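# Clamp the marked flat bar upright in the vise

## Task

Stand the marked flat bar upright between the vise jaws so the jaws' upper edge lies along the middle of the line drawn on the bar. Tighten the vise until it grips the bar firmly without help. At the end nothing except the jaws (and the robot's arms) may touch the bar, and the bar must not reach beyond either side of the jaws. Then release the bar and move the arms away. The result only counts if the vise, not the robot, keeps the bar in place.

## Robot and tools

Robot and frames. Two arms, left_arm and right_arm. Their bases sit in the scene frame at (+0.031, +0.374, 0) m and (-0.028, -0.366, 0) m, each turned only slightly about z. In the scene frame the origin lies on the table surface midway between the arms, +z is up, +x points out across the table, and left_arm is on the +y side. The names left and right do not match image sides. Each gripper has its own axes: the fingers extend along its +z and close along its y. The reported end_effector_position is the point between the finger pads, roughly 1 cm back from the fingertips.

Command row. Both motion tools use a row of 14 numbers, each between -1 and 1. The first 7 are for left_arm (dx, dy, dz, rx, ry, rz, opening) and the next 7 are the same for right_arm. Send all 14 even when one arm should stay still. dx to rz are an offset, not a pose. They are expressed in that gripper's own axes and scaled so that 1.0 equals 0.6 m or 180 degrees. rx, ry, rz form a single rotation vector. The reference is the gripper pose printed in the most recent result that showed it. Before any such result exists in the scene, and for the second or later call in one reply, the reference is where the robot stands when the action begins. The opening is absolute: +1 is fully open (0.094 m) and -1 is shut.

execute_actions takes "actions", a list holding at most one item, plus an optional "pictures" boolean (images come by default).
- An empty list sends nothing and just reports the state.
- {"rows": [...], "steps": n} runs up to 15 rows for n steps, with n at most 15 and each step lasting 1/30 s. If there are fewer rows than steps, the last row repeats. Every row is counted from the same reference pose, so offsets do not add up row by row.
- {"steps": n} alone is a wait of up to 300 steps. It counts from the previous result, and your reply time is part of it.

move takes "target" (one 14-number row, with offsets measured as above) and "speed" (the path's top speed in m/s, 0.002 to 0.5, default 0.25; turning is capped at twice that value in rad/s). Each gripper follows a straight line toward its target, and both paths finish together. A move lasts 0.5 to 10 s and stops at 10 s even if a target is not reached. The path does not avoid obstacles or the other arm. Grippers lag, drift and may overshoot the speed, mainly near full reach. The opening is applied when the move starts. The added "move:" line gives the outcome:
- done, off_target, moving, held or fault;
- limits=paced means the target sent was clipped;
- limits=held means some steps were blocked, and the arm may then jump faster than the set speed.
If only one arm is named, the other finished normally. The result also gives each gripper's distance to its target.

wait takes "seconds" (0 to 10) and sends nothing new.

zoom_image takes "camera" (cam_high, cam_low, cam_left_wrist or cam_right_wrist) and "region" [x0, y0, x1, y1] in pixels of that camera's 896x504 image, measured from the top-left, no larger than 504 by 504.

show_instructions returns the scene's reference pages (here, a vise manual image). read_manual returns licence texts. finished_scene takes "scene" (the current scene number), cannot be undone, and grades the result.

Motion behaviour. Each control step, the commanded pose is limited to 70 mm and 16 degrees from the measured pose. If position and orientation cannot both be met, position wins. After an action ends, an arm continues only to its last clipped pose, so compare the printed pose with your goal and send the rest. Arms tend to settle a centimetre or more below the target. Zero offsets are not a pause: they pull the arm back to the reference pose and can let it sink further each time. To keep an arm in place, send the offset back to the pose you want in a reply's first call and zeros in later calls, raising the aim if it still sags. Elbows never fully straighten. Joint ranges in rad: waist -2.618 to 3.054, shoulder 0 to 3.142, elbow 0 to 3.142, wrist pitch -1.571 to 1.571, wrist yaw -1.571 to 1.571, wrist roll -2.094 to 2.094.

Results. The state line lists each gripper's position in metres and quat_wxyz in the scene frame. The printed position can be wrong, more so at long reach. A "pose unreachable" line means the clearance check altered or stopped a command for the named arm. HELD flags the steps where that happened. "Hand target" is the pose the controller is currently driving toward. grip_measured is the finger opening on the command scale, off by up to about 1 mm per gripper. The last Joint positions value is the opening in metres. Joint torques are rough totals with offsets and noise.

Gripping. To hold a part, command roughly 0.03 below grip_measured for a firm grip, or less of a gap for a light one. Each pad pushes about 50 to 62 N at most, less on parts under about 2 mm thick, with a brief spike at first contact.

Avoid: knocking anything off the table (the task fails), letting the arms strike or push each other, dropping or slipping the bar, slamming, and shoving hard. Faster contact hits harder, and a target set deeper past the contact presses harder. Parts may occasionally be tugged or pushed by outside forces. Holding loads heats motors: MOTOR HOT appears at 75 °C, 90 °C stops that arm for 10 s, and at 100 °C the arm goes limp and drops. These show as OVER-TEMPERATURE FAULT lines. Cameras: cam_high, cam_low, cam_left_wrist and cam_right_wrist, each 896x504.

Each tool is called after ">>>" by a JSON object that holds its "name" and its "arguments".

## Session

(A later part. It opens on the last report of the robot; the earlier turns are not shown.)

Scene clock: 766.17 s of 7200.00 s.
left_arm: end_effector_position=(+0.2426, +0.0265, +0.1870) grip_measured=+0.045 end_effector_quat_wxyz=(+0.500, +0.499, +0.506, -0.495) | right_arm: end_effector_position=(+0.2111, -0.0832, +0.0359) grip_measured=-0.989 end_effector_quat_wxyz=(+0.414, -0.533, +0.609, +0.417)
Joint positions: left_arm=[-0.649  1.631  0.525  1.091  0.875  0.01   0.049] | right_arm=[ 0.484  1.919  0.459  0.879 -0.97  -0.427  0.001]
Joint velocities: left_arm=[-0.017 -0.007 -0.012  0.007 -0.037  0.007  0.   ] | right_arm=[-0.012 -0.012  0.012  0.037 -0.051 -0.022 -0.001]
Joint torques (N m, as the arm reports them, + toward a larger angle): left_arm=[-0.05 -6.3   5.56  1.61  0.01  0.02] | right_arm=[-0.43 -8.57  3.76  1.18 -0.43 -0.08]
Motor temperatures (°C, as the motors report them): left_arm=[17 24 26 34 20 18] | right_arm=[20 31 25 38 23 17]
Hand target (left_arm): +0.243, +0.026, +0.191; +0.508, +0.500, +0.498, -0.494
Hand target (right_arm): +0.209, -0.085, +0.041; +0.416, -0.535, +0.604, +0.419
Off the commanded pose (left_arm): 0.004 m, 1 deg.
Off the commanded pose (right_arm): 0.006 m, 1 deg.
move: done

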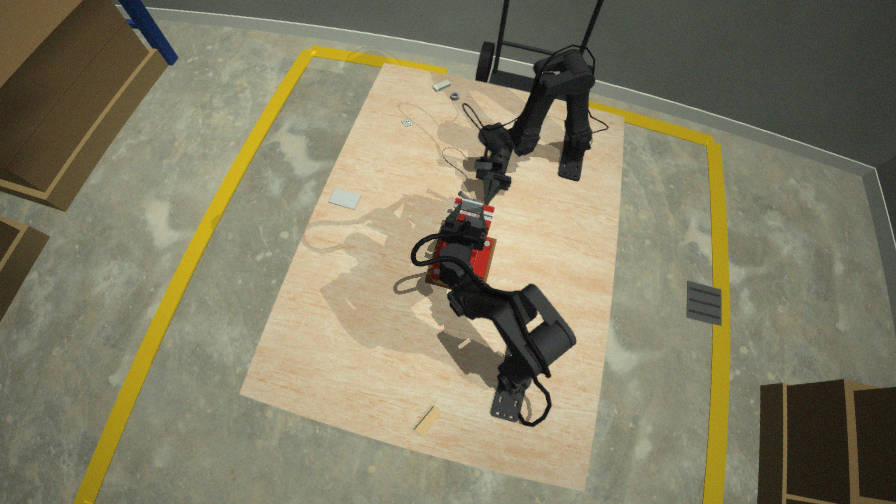

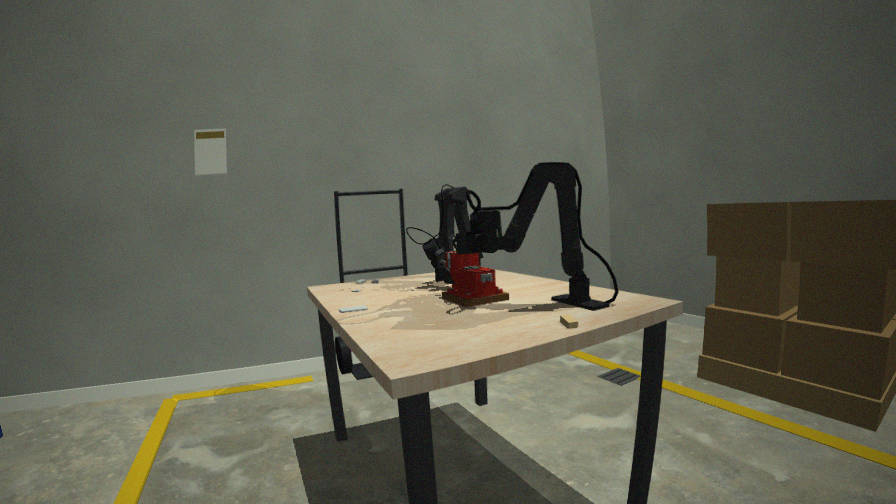

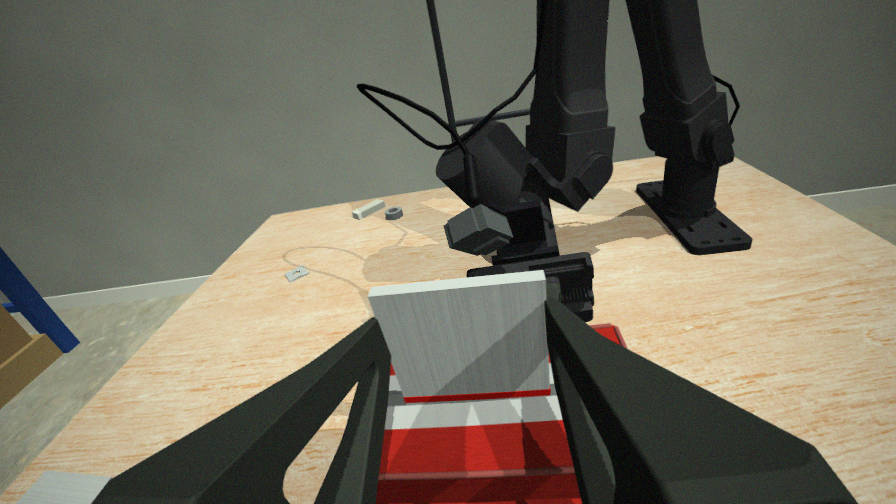

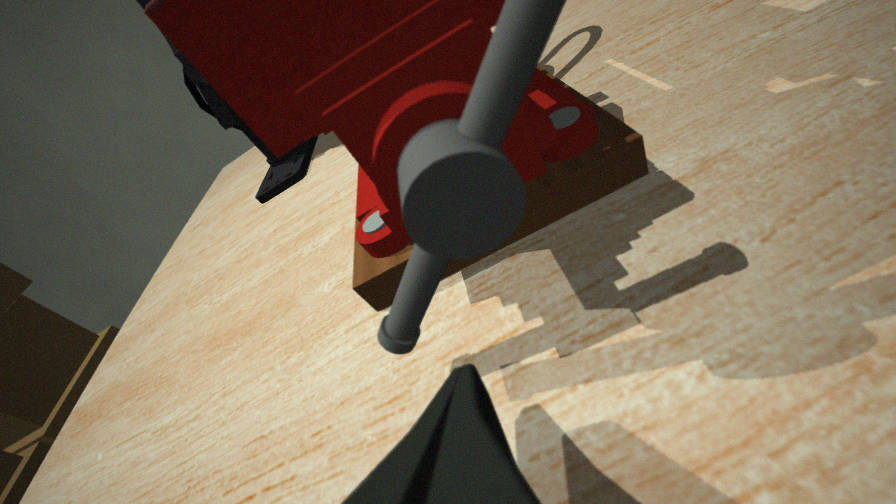

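>>> {"name": "move", "arguments": {"target": [0.0049,0,0,0,0.0033,-0.0096,0.0, -0.0983,-0.0407,-0.0205,0.0064,-0.0614,-0.3282,0.4], "speed": 0.45}}

>>> {"name": "zoom_image", "arguments": {"camera": "cam_left_wrist", "region": [385, 375, 445, 415]}}

>>> {"name": "zoom_image", "arguments": {"camera": "cam_left_wrist", "region": [505, 370, 565, 410]}}

Scene clock: 791.00 s of 7200.00 s.
left_arm: end_effector_position=(+0.2427, +0.0265, +0.1867) grip_measured=+0.045 end_effector_quat_wxyz=(+0.498, +0.497, +0.508, -0.496) | right_arm: end_effector_position=(+0.2355, -0.0789, +0.0889) grip_measured=+0.399 end_effector_quat_wxyz=(-0.622, +0.719, -0.236, -0.202)
Joint positions: left_arm=[-0.649  1.631  0.525  1.09   0.874  0.004  0.049] | right_arm=[ 0.421  1.919  0.556  1.004 -1.146 -1.269  0.066]
Joint velocities: left_arm=[0.027 0.012 0.012 0.066 0.007 0.037 0.   ] | right_arm=[-0.017 -0.012 -0.002 -0.022 -0.037 -0.081  0.001]
Joint torques (N m, as the arm reports them, + toward a larger angle): left_arm=[-0.04 -6.26  5.55  1.3   0.01 -0.08] | right_arm=[-0.61 -7.23  7.38  1.25 -0.34 -0.08]
Motor temperatures (°C, as the motors report them): left_arm=[17 24 26 34 20 18] | right_arm=[20 30 25 37 23 17]
Hand target (left_arm): +0.243, +0.026, +0.184; +0.490, +0.494, +0.516, -0.500
Hand target (right_arm): +0.241, -0.079, +0.094; -0.625, +0.718, -0.231, -0.200
Off the commanded pose (left_arm): 0.003 m, 1 deg.
Off the commanded pose (right_arm): 0.007 m, 1 deg.
move: done

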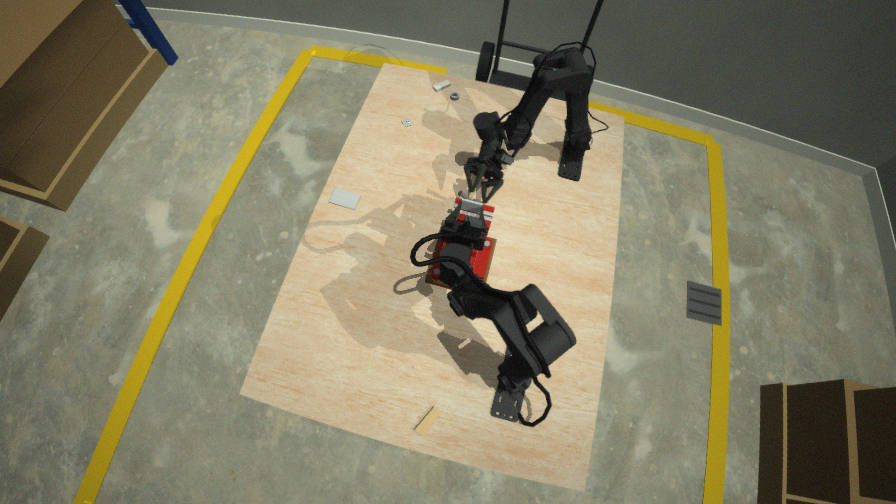

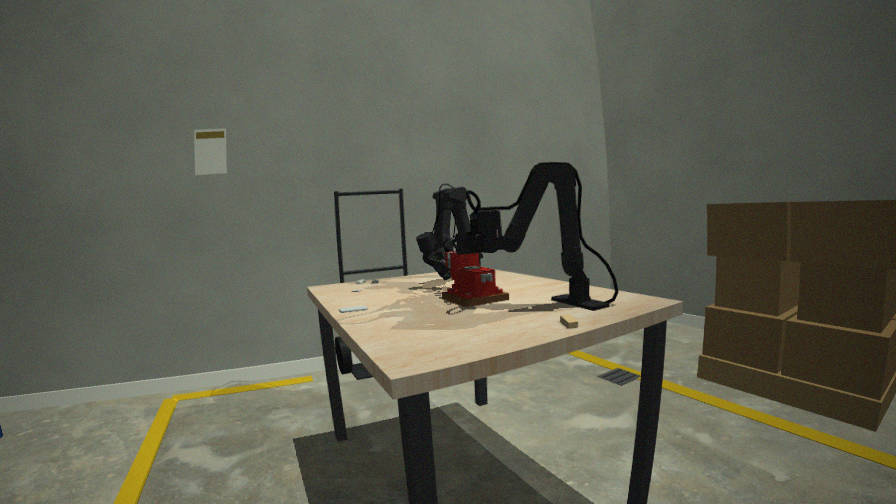

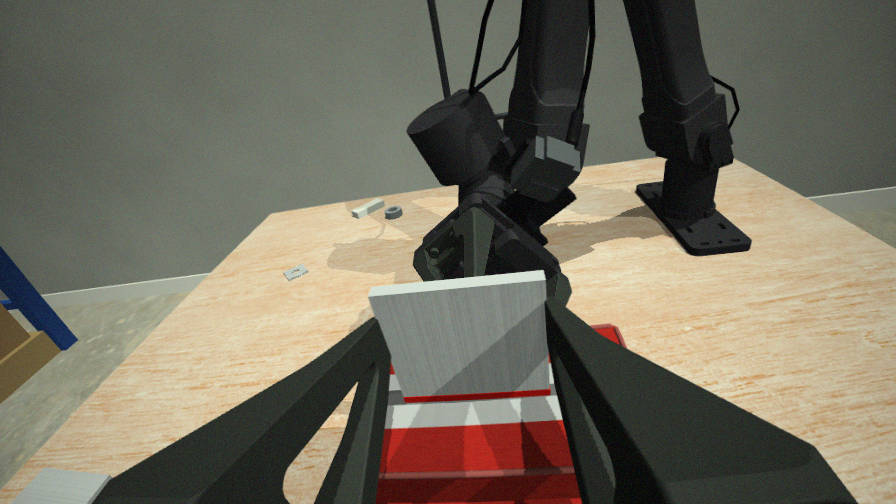

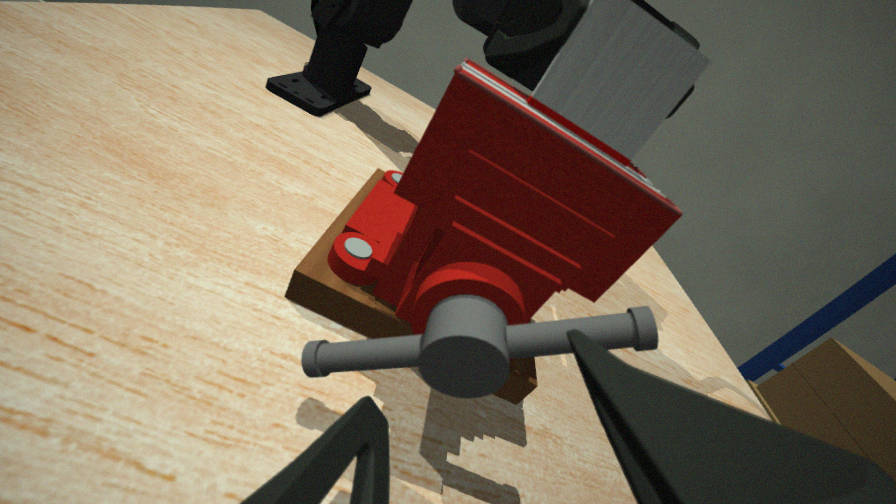

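Region (385, 375, 445, 415) of cam_left_wrist's 896x504 image, scaled by 8.400, with more detail than that image has.

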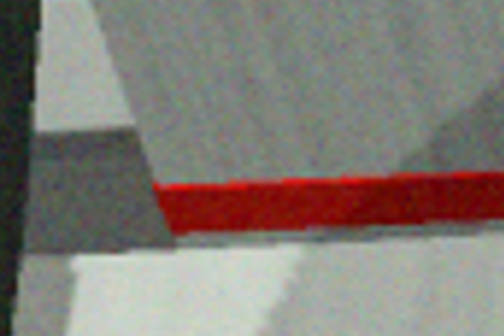

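Region (505, 370, 565, 410) of cam_left_wrist's 896x504 image, scaled by 8.400, with more detail than that image has.

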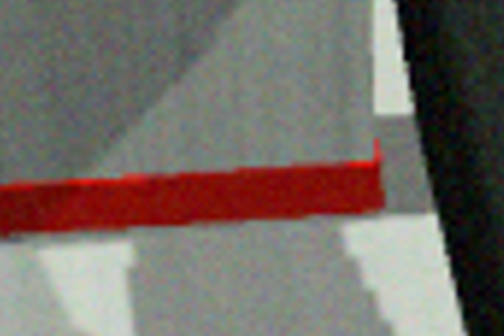

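>>> {"name": "zoom_image", "arguments": {"camera": "cam_right_wrist", "region": [505, 75, 665, 195]}}

Region (505, 75, 665, 195) of cam_right_wrist's 896x504 image, scaled by 3.150, with more detail than that image has; it fills the top 378 rows of this view, and the rest is white.

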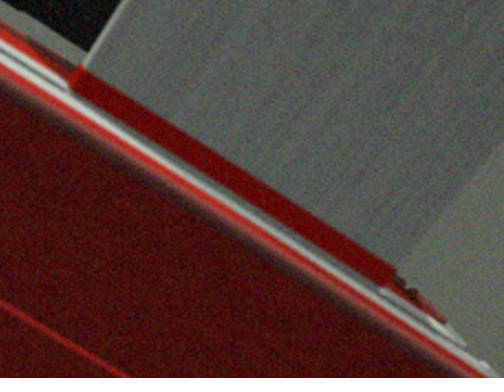

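>>> {"name": "execute_actions", "arguments": {"actions": [{"rows":[
[0.0046,0,0,0,0.0031,-0.0057,0.0,0.002,-0.010,0,0,0,-0.006,0.4],
[0.0049,0,0,0,0.0033,-0.0059,0.0,0.003,-0.010,0,0,0,-0.015,0.4],
[0.0052,0,0,0,0.0035,-0.0062,0.0,0.004,-0.009,0,0,0,-0.027,0.4],
[0.0055,0,0,0,0.0037,-0.0064,0.0,0.005,-0.009,0,0,0,-0.041,0.4],
[0.0058,0,0,0,0.0039,-0.0066,0.0,0.006,-0.008,0,0,0,-0.056,0.4],
[0.0062,0,0,0,0.0041,-0.0069,0.0,0.007,-0.007,0,0,0,-0.071,0.4],
[0.0065,0,0,0,0.0043,-0.0071,0.0,0.008,-0.006,0,0,0,-0.086,0.4],
[0.0068,0,0,0,0.0045,-0.0074,0.0,0.009,-0.005,0,0,0,-0.101,0.4],
[0.0071,0,0,0,0.0047,-0.0076,0.0,0.0097,-0.005,0,0,0,-0.116,0.4],
[0.0074,0,0,0,0.0049,-0.0079,0.0,0.0097,-0.005,0.002,0,0,-0.131,0.4],
[0.0077,0,0,0,0.0051,-0.0081,0.0,0.0097,-0.005,0.004,0,0,-0.145,0.4],
[0.0077,0,0,0,0.0051,-0.0081,0.0,0.0097,-0.005,0.007,0,0,-0.157,0.4],
[0.0077,0,0,0,0.0051,-0.0081,0.0,0.0097,-0.005,0.010,0,0,-0.167,0.4],
[0.0077,0,0,0,0.0051,-0.0081,0.0,0.0097,-0.005,0.013,0,0,-0.174,0.4],
[0.0077,0,0,0,0.0051,-0.0081,0.0,0.0097,-0.005,0.015,0,0,-0.178,0.4]
],"steps":15}], "pictures": false}}

>>> {"name": "execute_actions", "arguments": {"actions": [{"steps":10}]}}

>>> {"name": "zoom_image", "arguments": {"camera": "cam_left_wrist", "region": [385, 375, 445, 415]}}

>>> {"name": "zoom_image", "arguments": {"camera": "cam_left_wrist", "region": [505, 370, 565, 410]}}

Scene clock: 809.17 s of 7200.00 s.
left_arm: end_effector_position=(+0.2428, +0.0265, +0.1866) grip_measured=+0.045 end_effector_quat_wxyz=(+0.498, +0.497, +0.509, -0.496) | right_arm: end_effector_position=(+0.2373, -0.0778, +0.0830) grip_measured=+0.399 end_effector_quat_wxyz=(-0.651, +0.750, -0.092, -0.072)
Joint positions: left_arm=[-0.649  1.631  0.525  1.089  0.874  0.004  0.049] | right_arm=[ 0.424  1.956  0.556  1.054 -1.138 -1.654  0.066]
Joint velocities: left_arm=[-0.007  0.007 -0.012  0.051 -0.007 -0.022  0.001] | right_arm=[ 0.061  0.081 -0.007  0.081  0.081 -0.828  0.001]
Joint torques (N m, as the arm reports them, + toward a larger angle): left_arm=[-0.04 -6.22  5.54  1.23  0.   -0.03] | right_arm=[ 0.77 -6.2   7.76  1.47 -0.21 -0.02]
Motor temperatures (°C, as the motors report them): left_arm=[17 24 26 33 20 18] | right_arm=[20 29 26 37 23 17]
Hand target (left_arm): +0.243, +0.027, +0.182; +0.488, +0.494, +0.519, -0.499
Hand target (right_arm): +0.242, -0.070, +0.087; -0.658, +0.752, -0.034, -0.023
Off the commanded pose (left_arm): 0.004 m, 2 deg.
Off the commanded pose (right_arm): 0.010 m, 9 deg.
Steps of this call (steps 1 to 530: nothing new was sent; steps 531 to 545: all 15 steps of this action). Readings (end_effector_position):
531: left_arm (+0.2428, +0.0265, +0.1867) | right_arm (+0.2352, -0.0790, +0.0885)
532: left_arm (+0.2428, +0.0265, +0.1867) | right_arm (+0.2352, -0.0790, +0.0884)
534: left_arm (+0.2428, +0.0265, +0.1866) | right_arm (+0.2352, -0.0790, +0.0884)
538: left_arm (+0.2428, +0.0265, +0.1866) | right_arm (+0.2358, -0.0787, +0.0890)
545: the state above

Scene clock: 809.50 s of 7200.00 s.
left_arm: end_effector_position=(+0.2428, +0.0265, +0.1866) grip_measured=+0.045 end_effector_quat_wxyz=(+0.498, +0.497, +0.509, -0.496) | right_arm: end_effector_position=(+0.2368, -0.0754, +0.0832) grip_measured=+0.399 end_effector_quat_wxyz=(-0.655, +0.754, -0.048, -0.034)
Joint positions: left_arm=[-0.649  1.631  0.525  1.089  0.874  0.004  0.049] | right_arm=[ 0.432  1.959  0.556  1.066 -1.13  -1.761  0.066]
Joint velocities: left_arm=[-0.002  0.007 -0.012  0.022  0.007  0.037 -0.   ] | right_arm=[ 0.002 -0.012 -0.027 -0.037 -0.007 -0.066  0.001]
Joint torques (N m, as the arm reports them, + toward a larger angle): left_arm=[-0.04 -6.23  5.53  1.24  0.   -0.04] | right_arm=[ 0.62 -6.2   7.72  1.47 -0.18 -0.09]
Motor temperatures (°C, as the motors report them): left_arm=[17 24 26 33 20 18] | right_arm=[20 29 26 37 23 17]
Hand target (left_arm): +0.243, +0.027, +0.182; +0.488, +0.494, +0.519, -0.499
Hand target (right_arm): +0.242, -0.070, +0.087; -0.658, +0.752, -0.034, -0.023
Off the commanded pose (left_arm): 0.004 m, 2 deg.
Off the commanded pose (right_arm): 0.008 m, 3 deg.
Steps of this call (steps 1 to 10: nothing new was sent). Readings (end_effector_position):
1: left_arm (+0.2428, +0.0265, +0.1866) | right_arm (+0.2370, -0.0771, +0.0826)
2: left_arm (+0.2428, +0.0265, +0.1866) | right_arm (+0.2365, -0.0764, +0.0823)
4: left_arm (+0.2428, +0.0265, +0.1866) | right_arm (+0.2362, -0.0756, +0.0826)
8: left_arm (+0.2428, +0.0265, +0.1866) | right_arm (+0.2367, -0.0754, +0.0831)
10: the state above

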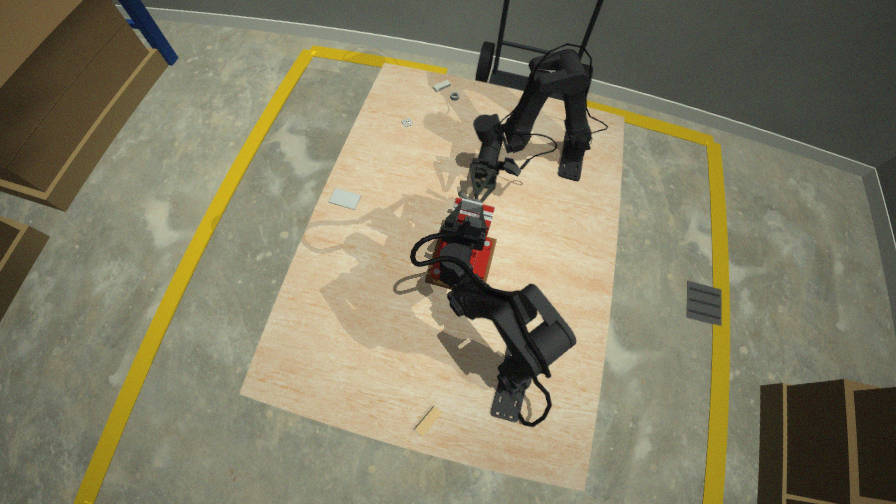

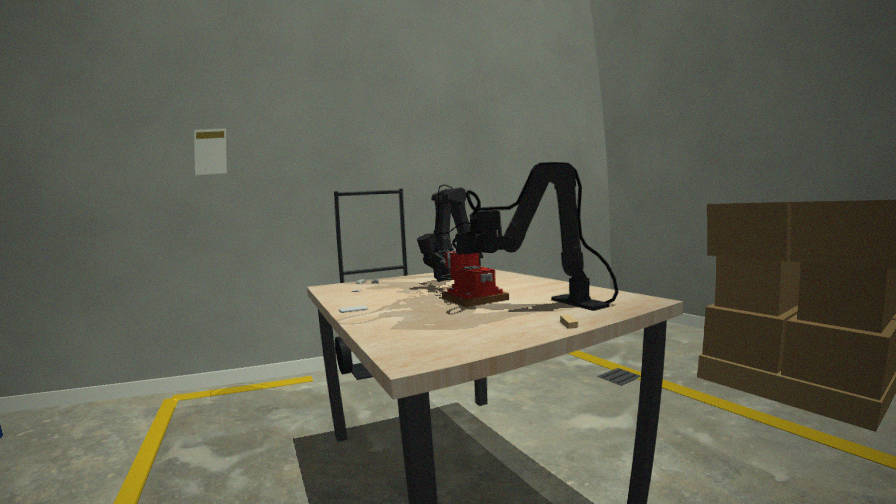

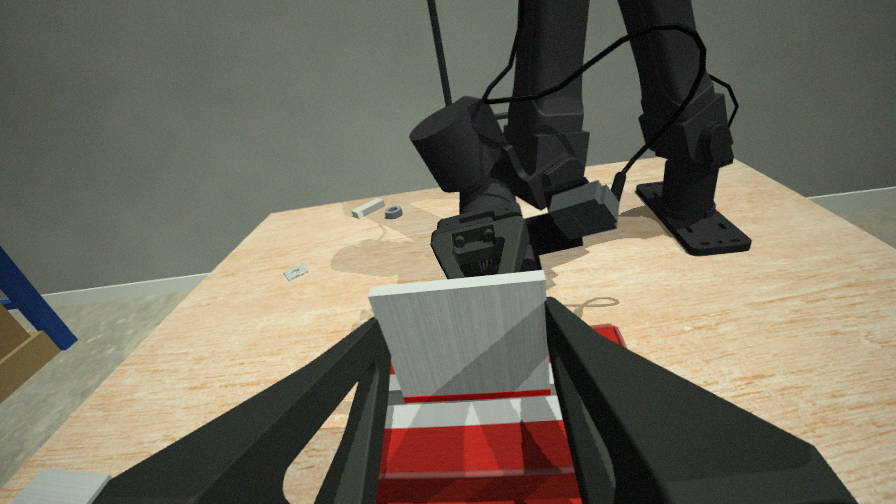

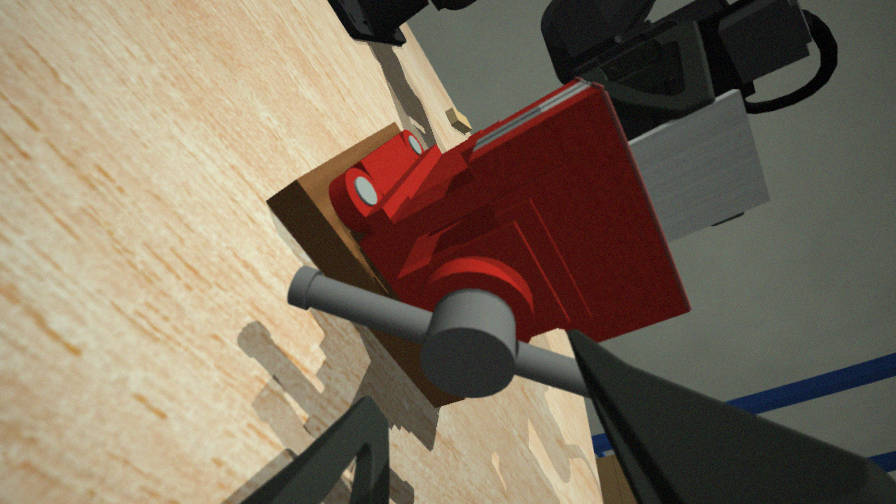

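Region (385, 375, 445, 415) of cam_left_wrist's 896x504 image, scaled by 8.400, with more detail than that image has.

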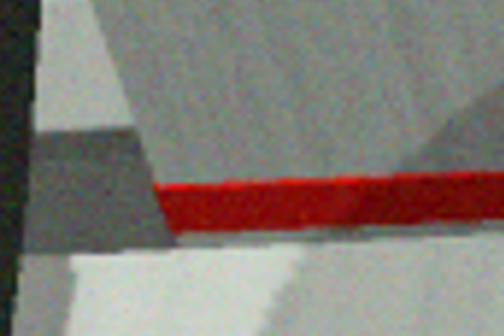

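Region (505, 370, 565, 410) of cam_left_wrist's 896x504 image, scaled by 8.400, with more detail than that image has.

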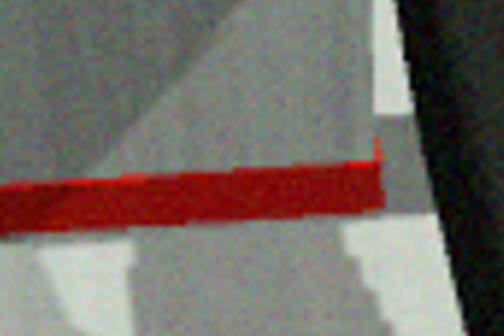

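>>> {"name": "execute_actions", "arguments": {"actions": []}}

Scene clock: 833.93 s of 7200.00 s.
left_arm: end_effector_position=(+0.2428, +0.0265, +0.1866) grip_measured=+0.045 end_effector_quat_wxyz=(+0.498, +0.497, +0.509, -0.496) | right_arm: end_effector_position=(+0.2371, -0.0754, +0.0834) grip_measured=+0.399 end_effector_quat_wxyz=(-0.655, +0.754, -0.044, -0.029)
Joint positions: left_arm=[-0.649  1.631  0.525  1.089  0.874  0.004  0.049] | right_arm=[ 0.432  1.959  0.556  1.068 -1.128 -1.773  0.066]
Joint velocities: left_arm=[ 0.002  0.007  0.007  0.007 -0.037 -0.007  0.001] | right_arm=[-0.017 -0.007 -0.007  0.022 -0.051 -0.022 -0.001]
Joint torques (N m, as the arm reports them, + toward a larger angle): left_arm=[-0.04 -6.23  5.56  1.23  0.   -0.04] | right_arm=[ 0.62 -6.21  7.73  1.44 -0.16 -0.03]
Motor temperatures (°C, as the motors report them): left_arm=[17 24 26 32 20 18] | right_arm=[20 28 26 37 22 17]
Hand target (left_arm): +0.243, +0.027, +0.182; +0.488, +0.494, +0.519, -0.499
Hand target (right_arm): +0.242, -0.070, +0.087; -0.658, +0.752, -0.034, -0.023
Off the commanded pose (left_arm): 0.004 m, 2 deg.
Off the commanded pose (right_arm): 0.008 m, 2 deg.
Steps of this call (steps 1 to 733: nothing new was sent). Readings (end_effector_position):
1: left_arm (+0.2428, +0.0265, +0.1866) | right_arm (+0.2369, -0.0754, +0.0832)
2: left_arm (+0.2428, +0.0265, +0.1866) | right_arm (+0.2369, -0.0754, +0.0833)
4: left_arm (+0.2428, +0.0265, +0.1866) | right_arm (+0.2370, -0.0754, +0.0833)
8: left_arm (+0.2428, +0.0265, +0.1866) | right_arm (+0.2370, -0.0754, +0.0834)
733: the state above

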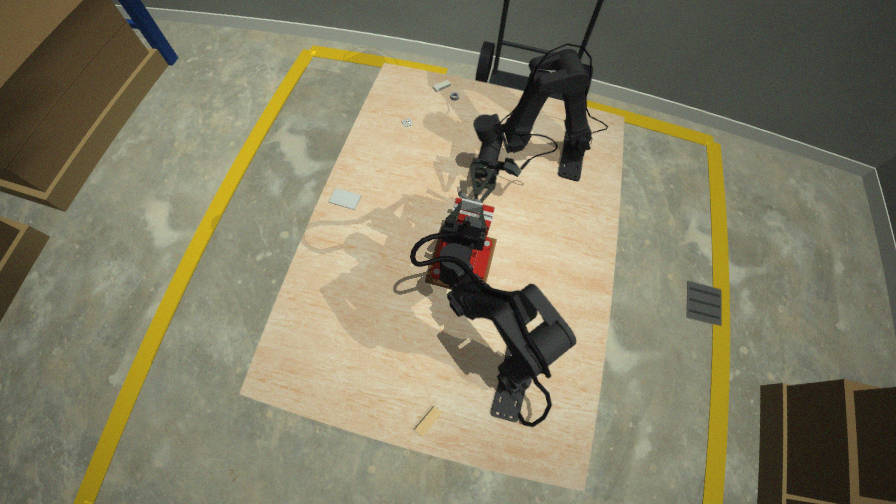

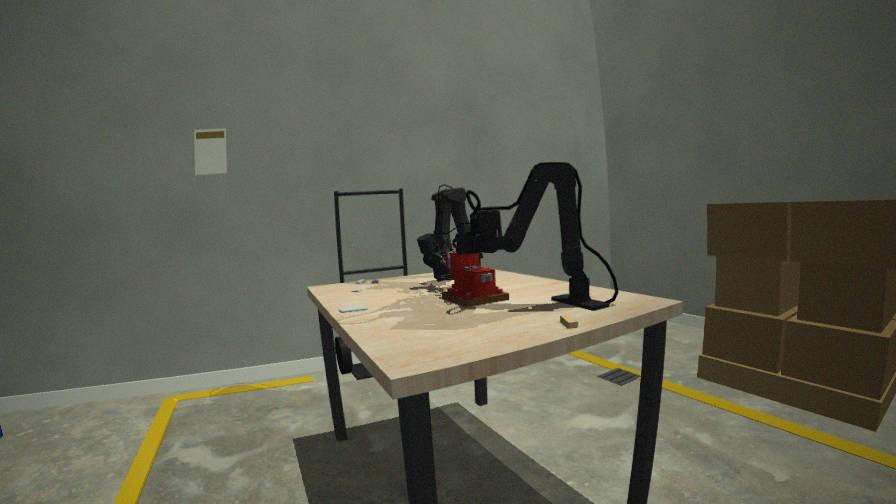

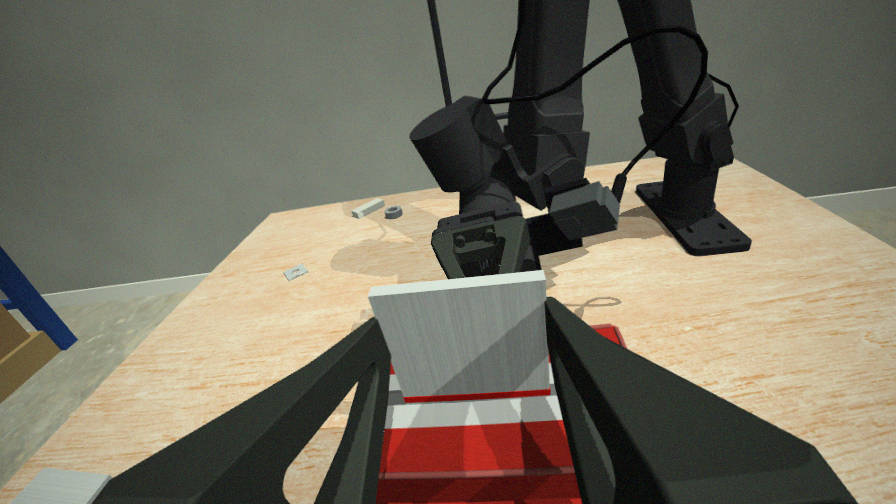

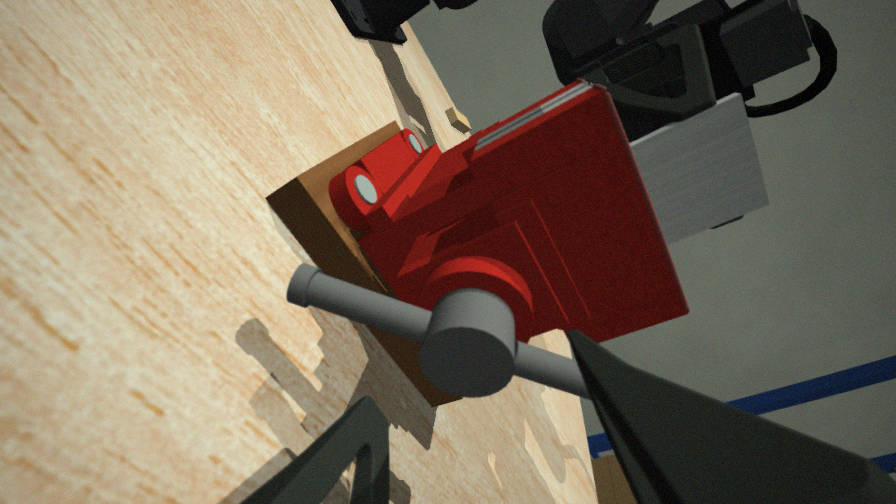

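>>> {"name": "zoom_image", "arguments": {"camera": "cam_right_wrist", "region": [520, 20, 800, 260]}}

>>> {"name": "zoom_image", "arguments": {"camera": "cam_low", "region": [400, 190, 540, 310]}}

Region (520, 20, 800, 260) of cam_right_wrist's 896x504 image, scaled by 1.800, with more detail than that image has; it fills the top 432 rows of this view, and the rest is white.

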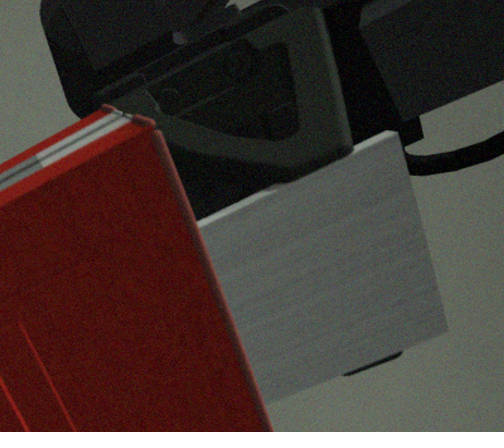

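Region (400, 190, 540, 310) of cam_low's 896x504 image, scaled by 3.600, with more detail than that image has; it fills the top 432 rows of this view, and the rest is white.

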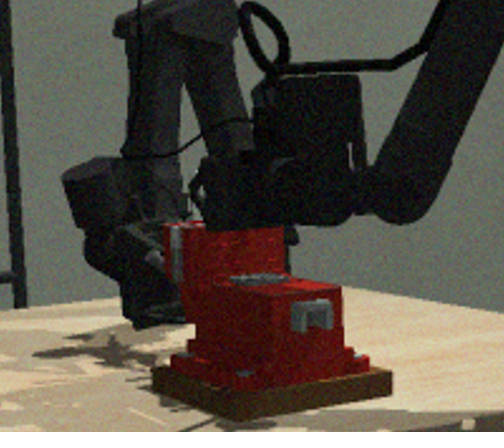

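>>> {"name": "execute_actions", "arguments": {"actions": [{"rows": [[-0.0068,0,0,0,-0.0046,0.0053,0.0, 0.004,-0.005,0.004,0,0,0,0.4],[-0.0068,0,0,0,-0.0046,0.0053,0.0, 0.004,-0.005,0.004,0,0,0,0.4],[-0.0068,0,0,0,-0.0046,0.0053,0.0, 0.004,-0.005,0.004,0,0,0,0.4],[0.0004,0.0011,0.0009,0,-0.0022,0.0024,0.0, 0.004,-0.005,0.004,0,0,0,0.4],[0.0004,0.0011,0.0009,0,-0.0022,0.0024,0.0, 0.004,-0.005,0.004,0,0,0,0.4],[0.0112,0.0027,0.0022,0,0.0014,-0.0019,0.0, 0.004,-0.005,0.004,0,0,0,0.4],[0.0112,0.0027,0.0022,0,0.0014,-0.0019,0.0, 0.004,-0.005,0.004,0,0,0,0.4],[0.0004,0.0011,0.0009,0,-0.0022,0.0024,0.0, 0.004,-0.005,0.004,0,0,0,0.4]], "steps": 15}]}}

Scene clock: 893.50 s of 7200.00 s.
left_arm: end_effector_position=(+0.2433, +0.0260, +0.1842) grip_measured=+0.045 end_effector_quat_wxyz=(+0.497, +0.497, +0.510, -0.496) | right_arm: end_effector_position=(+0.2376, -0.0754, +0.0832) grip_measured=+0.399 end_effector_quat_wxyz=(-0.655, +0.754, -0.045, -0.028)
Joint positions: left_arm=[-0.649  1.641  0.525  1.096  0.874  0.004  0.049] | right_arm=[ 0.432  1.959  0.556  1.068 -1.125 -1.773  0.066]
Joint velocities: left_arm=[ 0.007 -0.012 -0.017  0.051  0.066 -0.037 -0.001] | right_arm=[ 0.007  0.002 -0.002 -0.022  0.022  0.007  0.001]
Joint torques (N m, as the arm reports them, + toward a larger angle): left_arm=[-0.05 -6.16  5.5   1.56  0.01  0.03] | right_arm=[ 0.39 -7.26  6.58  1.26 -0.14  0.03]
Motor temperatures (°C, as the motors report them): left_arm=[17 24 26 31 20 18] | right_arm=[20 27 26 37 22 17]
Hand target (left_arm): +0.243, +0.026, +0.186; +0.502, +0.497, +0.505, -0.496
Hand target (right_arm): +0.240, -0.073, +0.086; -0.655, +0.754, -0.044, -0.029
Off the commanded pose (left_arm): 0.002 m, 1 deg.
Off the commanded pose (right_arm): 0.004 m, 0 deg.
Steps of this call (steps 1 to 1772: nothing new was sent; steps 1773 to 1787: all 15 steps of this action). Readings (end_effector_position):
1773: left_arm (+0.2428, +0.0265, +0.1868) | right_arm (+0.2372, -0.0754, +0.0833)
1774: left_arm (+0.2428, +0.0265, +0.1868) | right_arm (+0.2373, -0.0754, +0.0833)
1776: left_arm (+0.2428, +0.0265, +0.1868) | right_arm (+0.2374, -0.0754, +0.0833)
1780: left_arm (+0.2433, +0.0261, +0.1846) | right_arm (+0.2376, -0.0754, +0.0832)
1787: the state above

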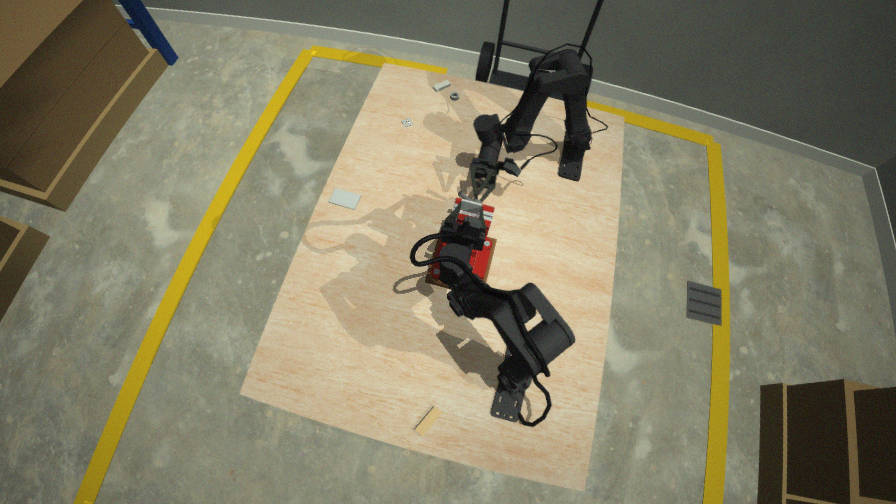

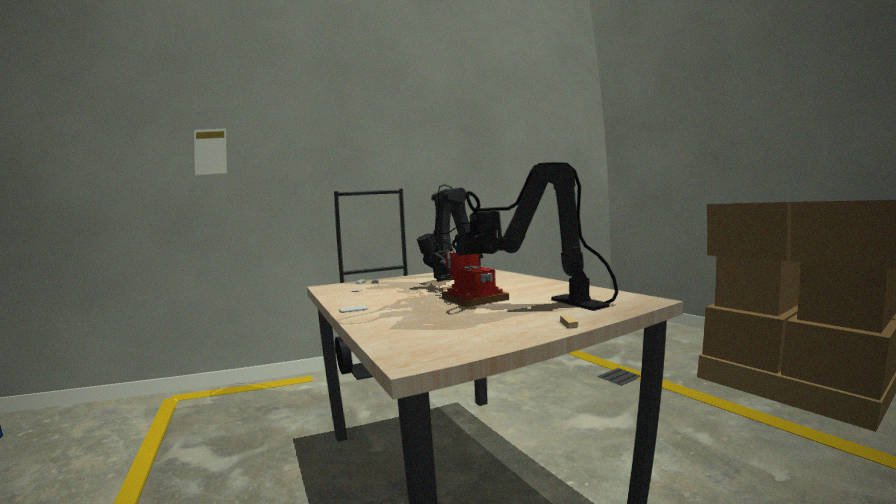

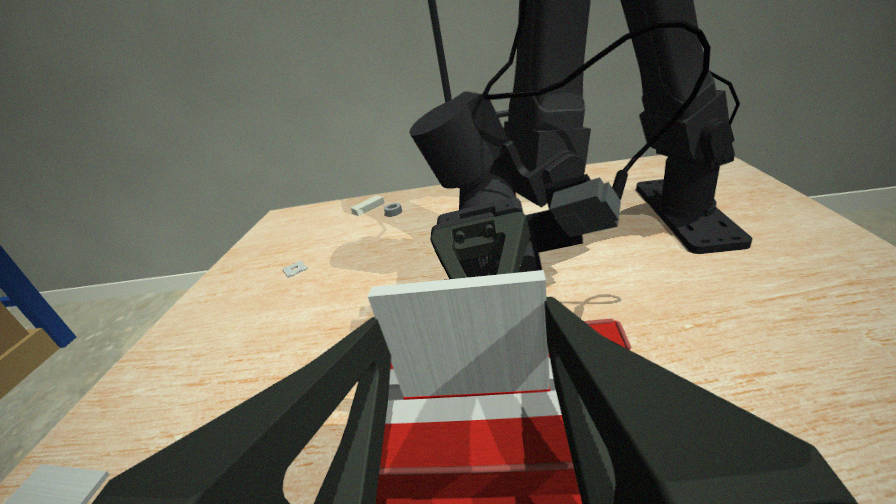

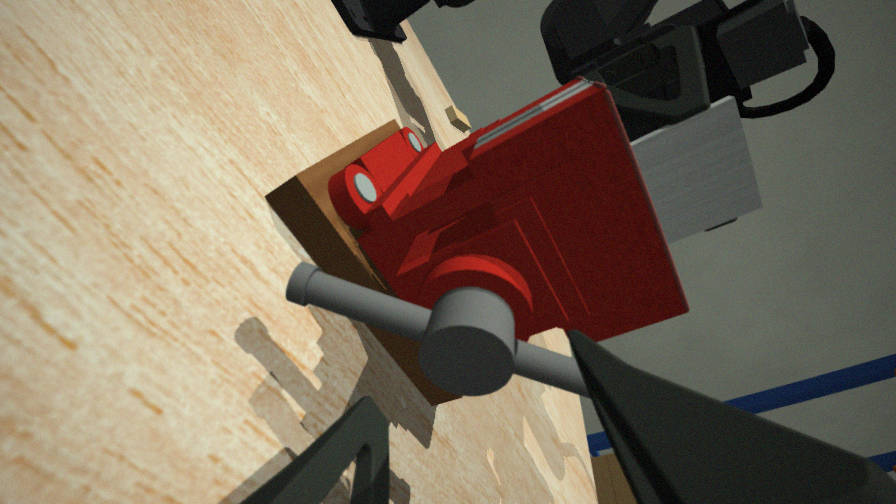

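It moved down, a bit too far. Measuring.

>>> {"name": "zoom_image", "arguments": {"camera": "cam_left_wrist", "region": [385, 375, 445, 415]}}

>>> {"name": "zoom_image", "arguments": {"camera": "cam_left_wrist", "region": [505, 370, 565, 410]}}

Region (385, 375, 445, 415) of cam_left_wrist's 896x504 image, scaled by 8.400, with more detail than that image has.

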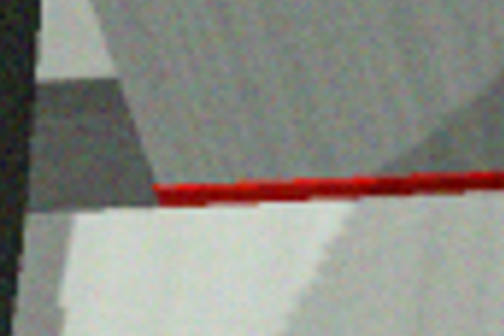

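Region (505, 370, 565, 410) of cam_left_wrist's 896x504 image, scaled by 8.400, with more detail than that image has.

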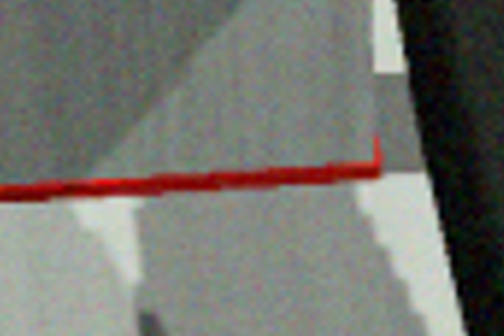

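>>> {"name": "execute_actions", "arguments": {"actions": [{"rows": [[-0.0068,0,0,0,-0.0044,0.0018,0.0, 0.003,-0.005,0.004,0,0,0,0.4],[-0.0074,0,0,0,-0.0048,-0.0012,0.0, 0.003,-0.005,0.004,0,0,0,0.4],[-0.0105,0,0,0,-0.0068,0.0012,0.0, 0.003,-0.005,0.004,0,0,0,0.4],[-0.0074,0,0,0,-0.0048,-0.0012,0.0, 0.003,-0.005,0.004,0,0,0,0.4]], "steps": 12}]}}

>>> {"name": "zoom_image", "arguments": {"camera": "cam_left_wrist", "region": [385, 375, 445, 415]}}

>>> {"name": "zoom_image", "arguments": {"camera": "cam_left_wrist", "region": [505, 370, 565, 410]}}

Scene clock: 908.13 s of 7200.00 s.
left_arm: end_effector_position=(+0.2434, +0.0260, +0.1842) grip_measured=+0.045 end_effector_quat_wxyz=(+0.495, +0.495, +0.512, -0.498) | right_arm: end_effector_position=(+0.2383, -0.0755, +0.0830) grip_measured=+0.399 end_effector_quat_wxyz=(-0.654, +0.754, -0.046, -0.027)
Joint positions: left_arm=[-0.649  1.641  0.525  1.096  0.873 -0.004  0.049] | right_arm=[ 0.432  1.959  0.556  1.068 -1.122 -1.773  0.066]
Joint velocities: left_arm=[-0.017 -0.007 -0.002 -0.037  0.037  0.066 -0.   ] | right_arm=[ 0.002 -0.002 -0.012 -0.037 -0.051  0.022 -0.001]
Joint torques (N m, as the arm reports them, + toward a larger angle): left_arm=[-0.06 -6.41  5.54  1.6   0.01 -0.09] | right_arm=[ 0.46 -7.37  6.35  1.28 -0.13  0.03]
Motor temperatures (°C, as the motors report them): left_arm=[17 24 26 32 20 18] | right_arm=[20 28 26 36 22 17]
Hand target (left_arm): +0.243, +0.026, +0.189; +0.500, +0.492, +0.507, -0.501
Hand target (right_arm): +0.240, -0.073, +0.086; -0.655, +0.754, -0.045, -0.028
Off the commanded pose (left_arm): 0.004 m, 1 deg.
Off the commanded pose (right_arm): 0.004 m, 0 deg.
Steps of this call (steps 1 to 427: nothing new was sent; steps 428 to 439: all 12 steps of this action). Readings (end_effector_position):
428: left_arm (+0.2433, +0.0260, +0.1842) | right_arm (+0.2378, -0.0755, +0.0832)
429: left_arm (+0.2433, +0.0260, +0.1842) | right_arm (+0.2379, -0.0755, +0.0831)
431: left_arm (+0.2434, +0.0260, +0.1842) | right_arm (+0.2380, -0.0755, +0.0831)
435: left_arm (+0.2434, +0.0260, +0.1842) | right_arm (+0.2382, -0.0755, +0.0830)
439: the state above

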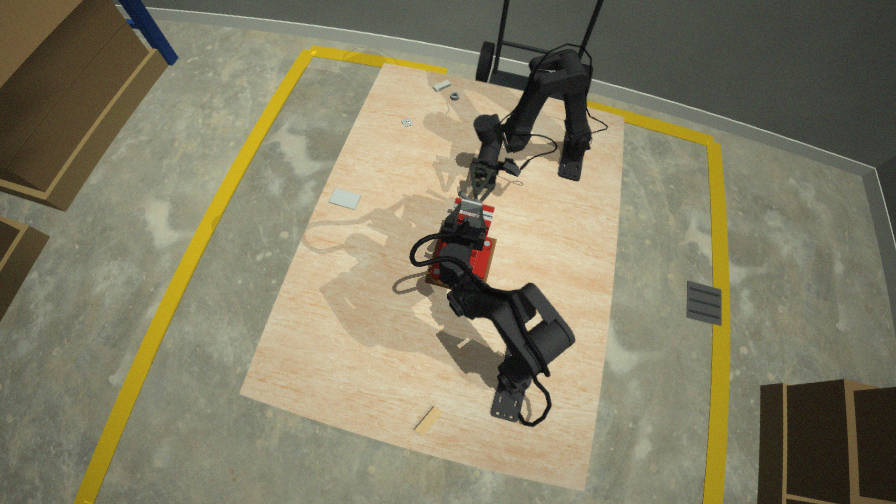

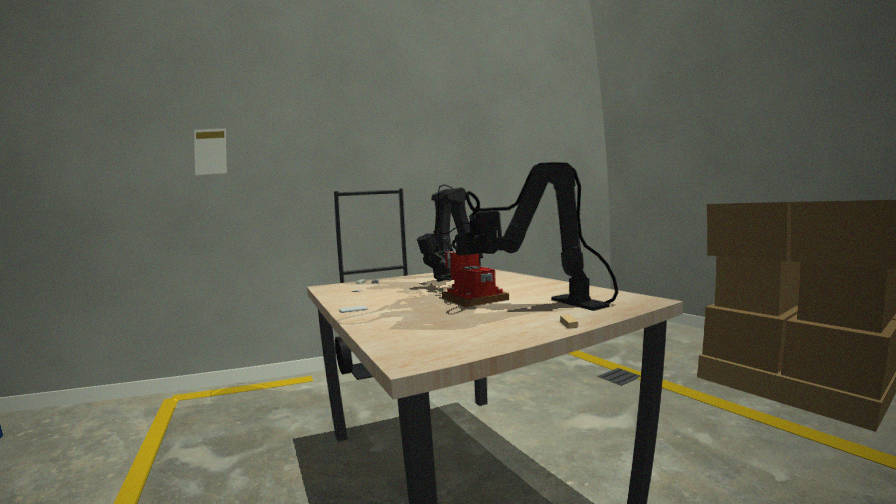

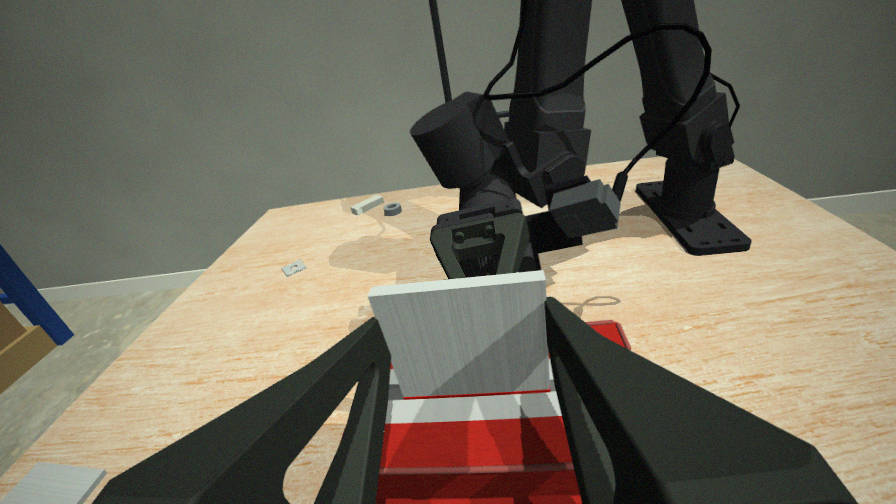

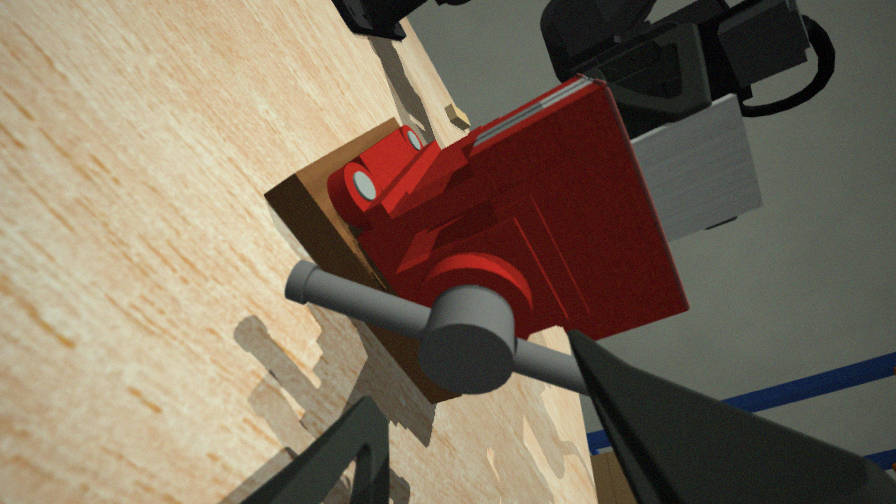

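Region (385, 375, 445, 415) of cam_left_wrist's 896x504 image, scaled by 8.400, with more detail than that image has.

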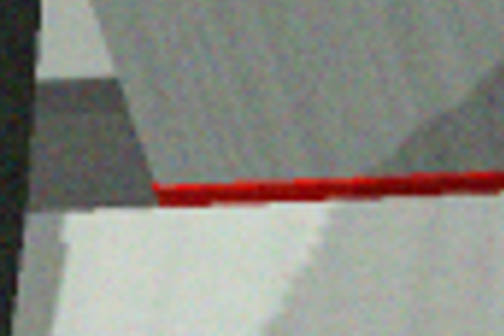

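Region (505, 370, 565, 410) of cam_left_wrist's 896x504 image, scaled by 8.400, with more detail than that image has.

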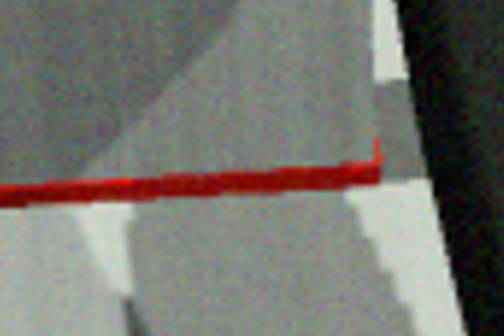

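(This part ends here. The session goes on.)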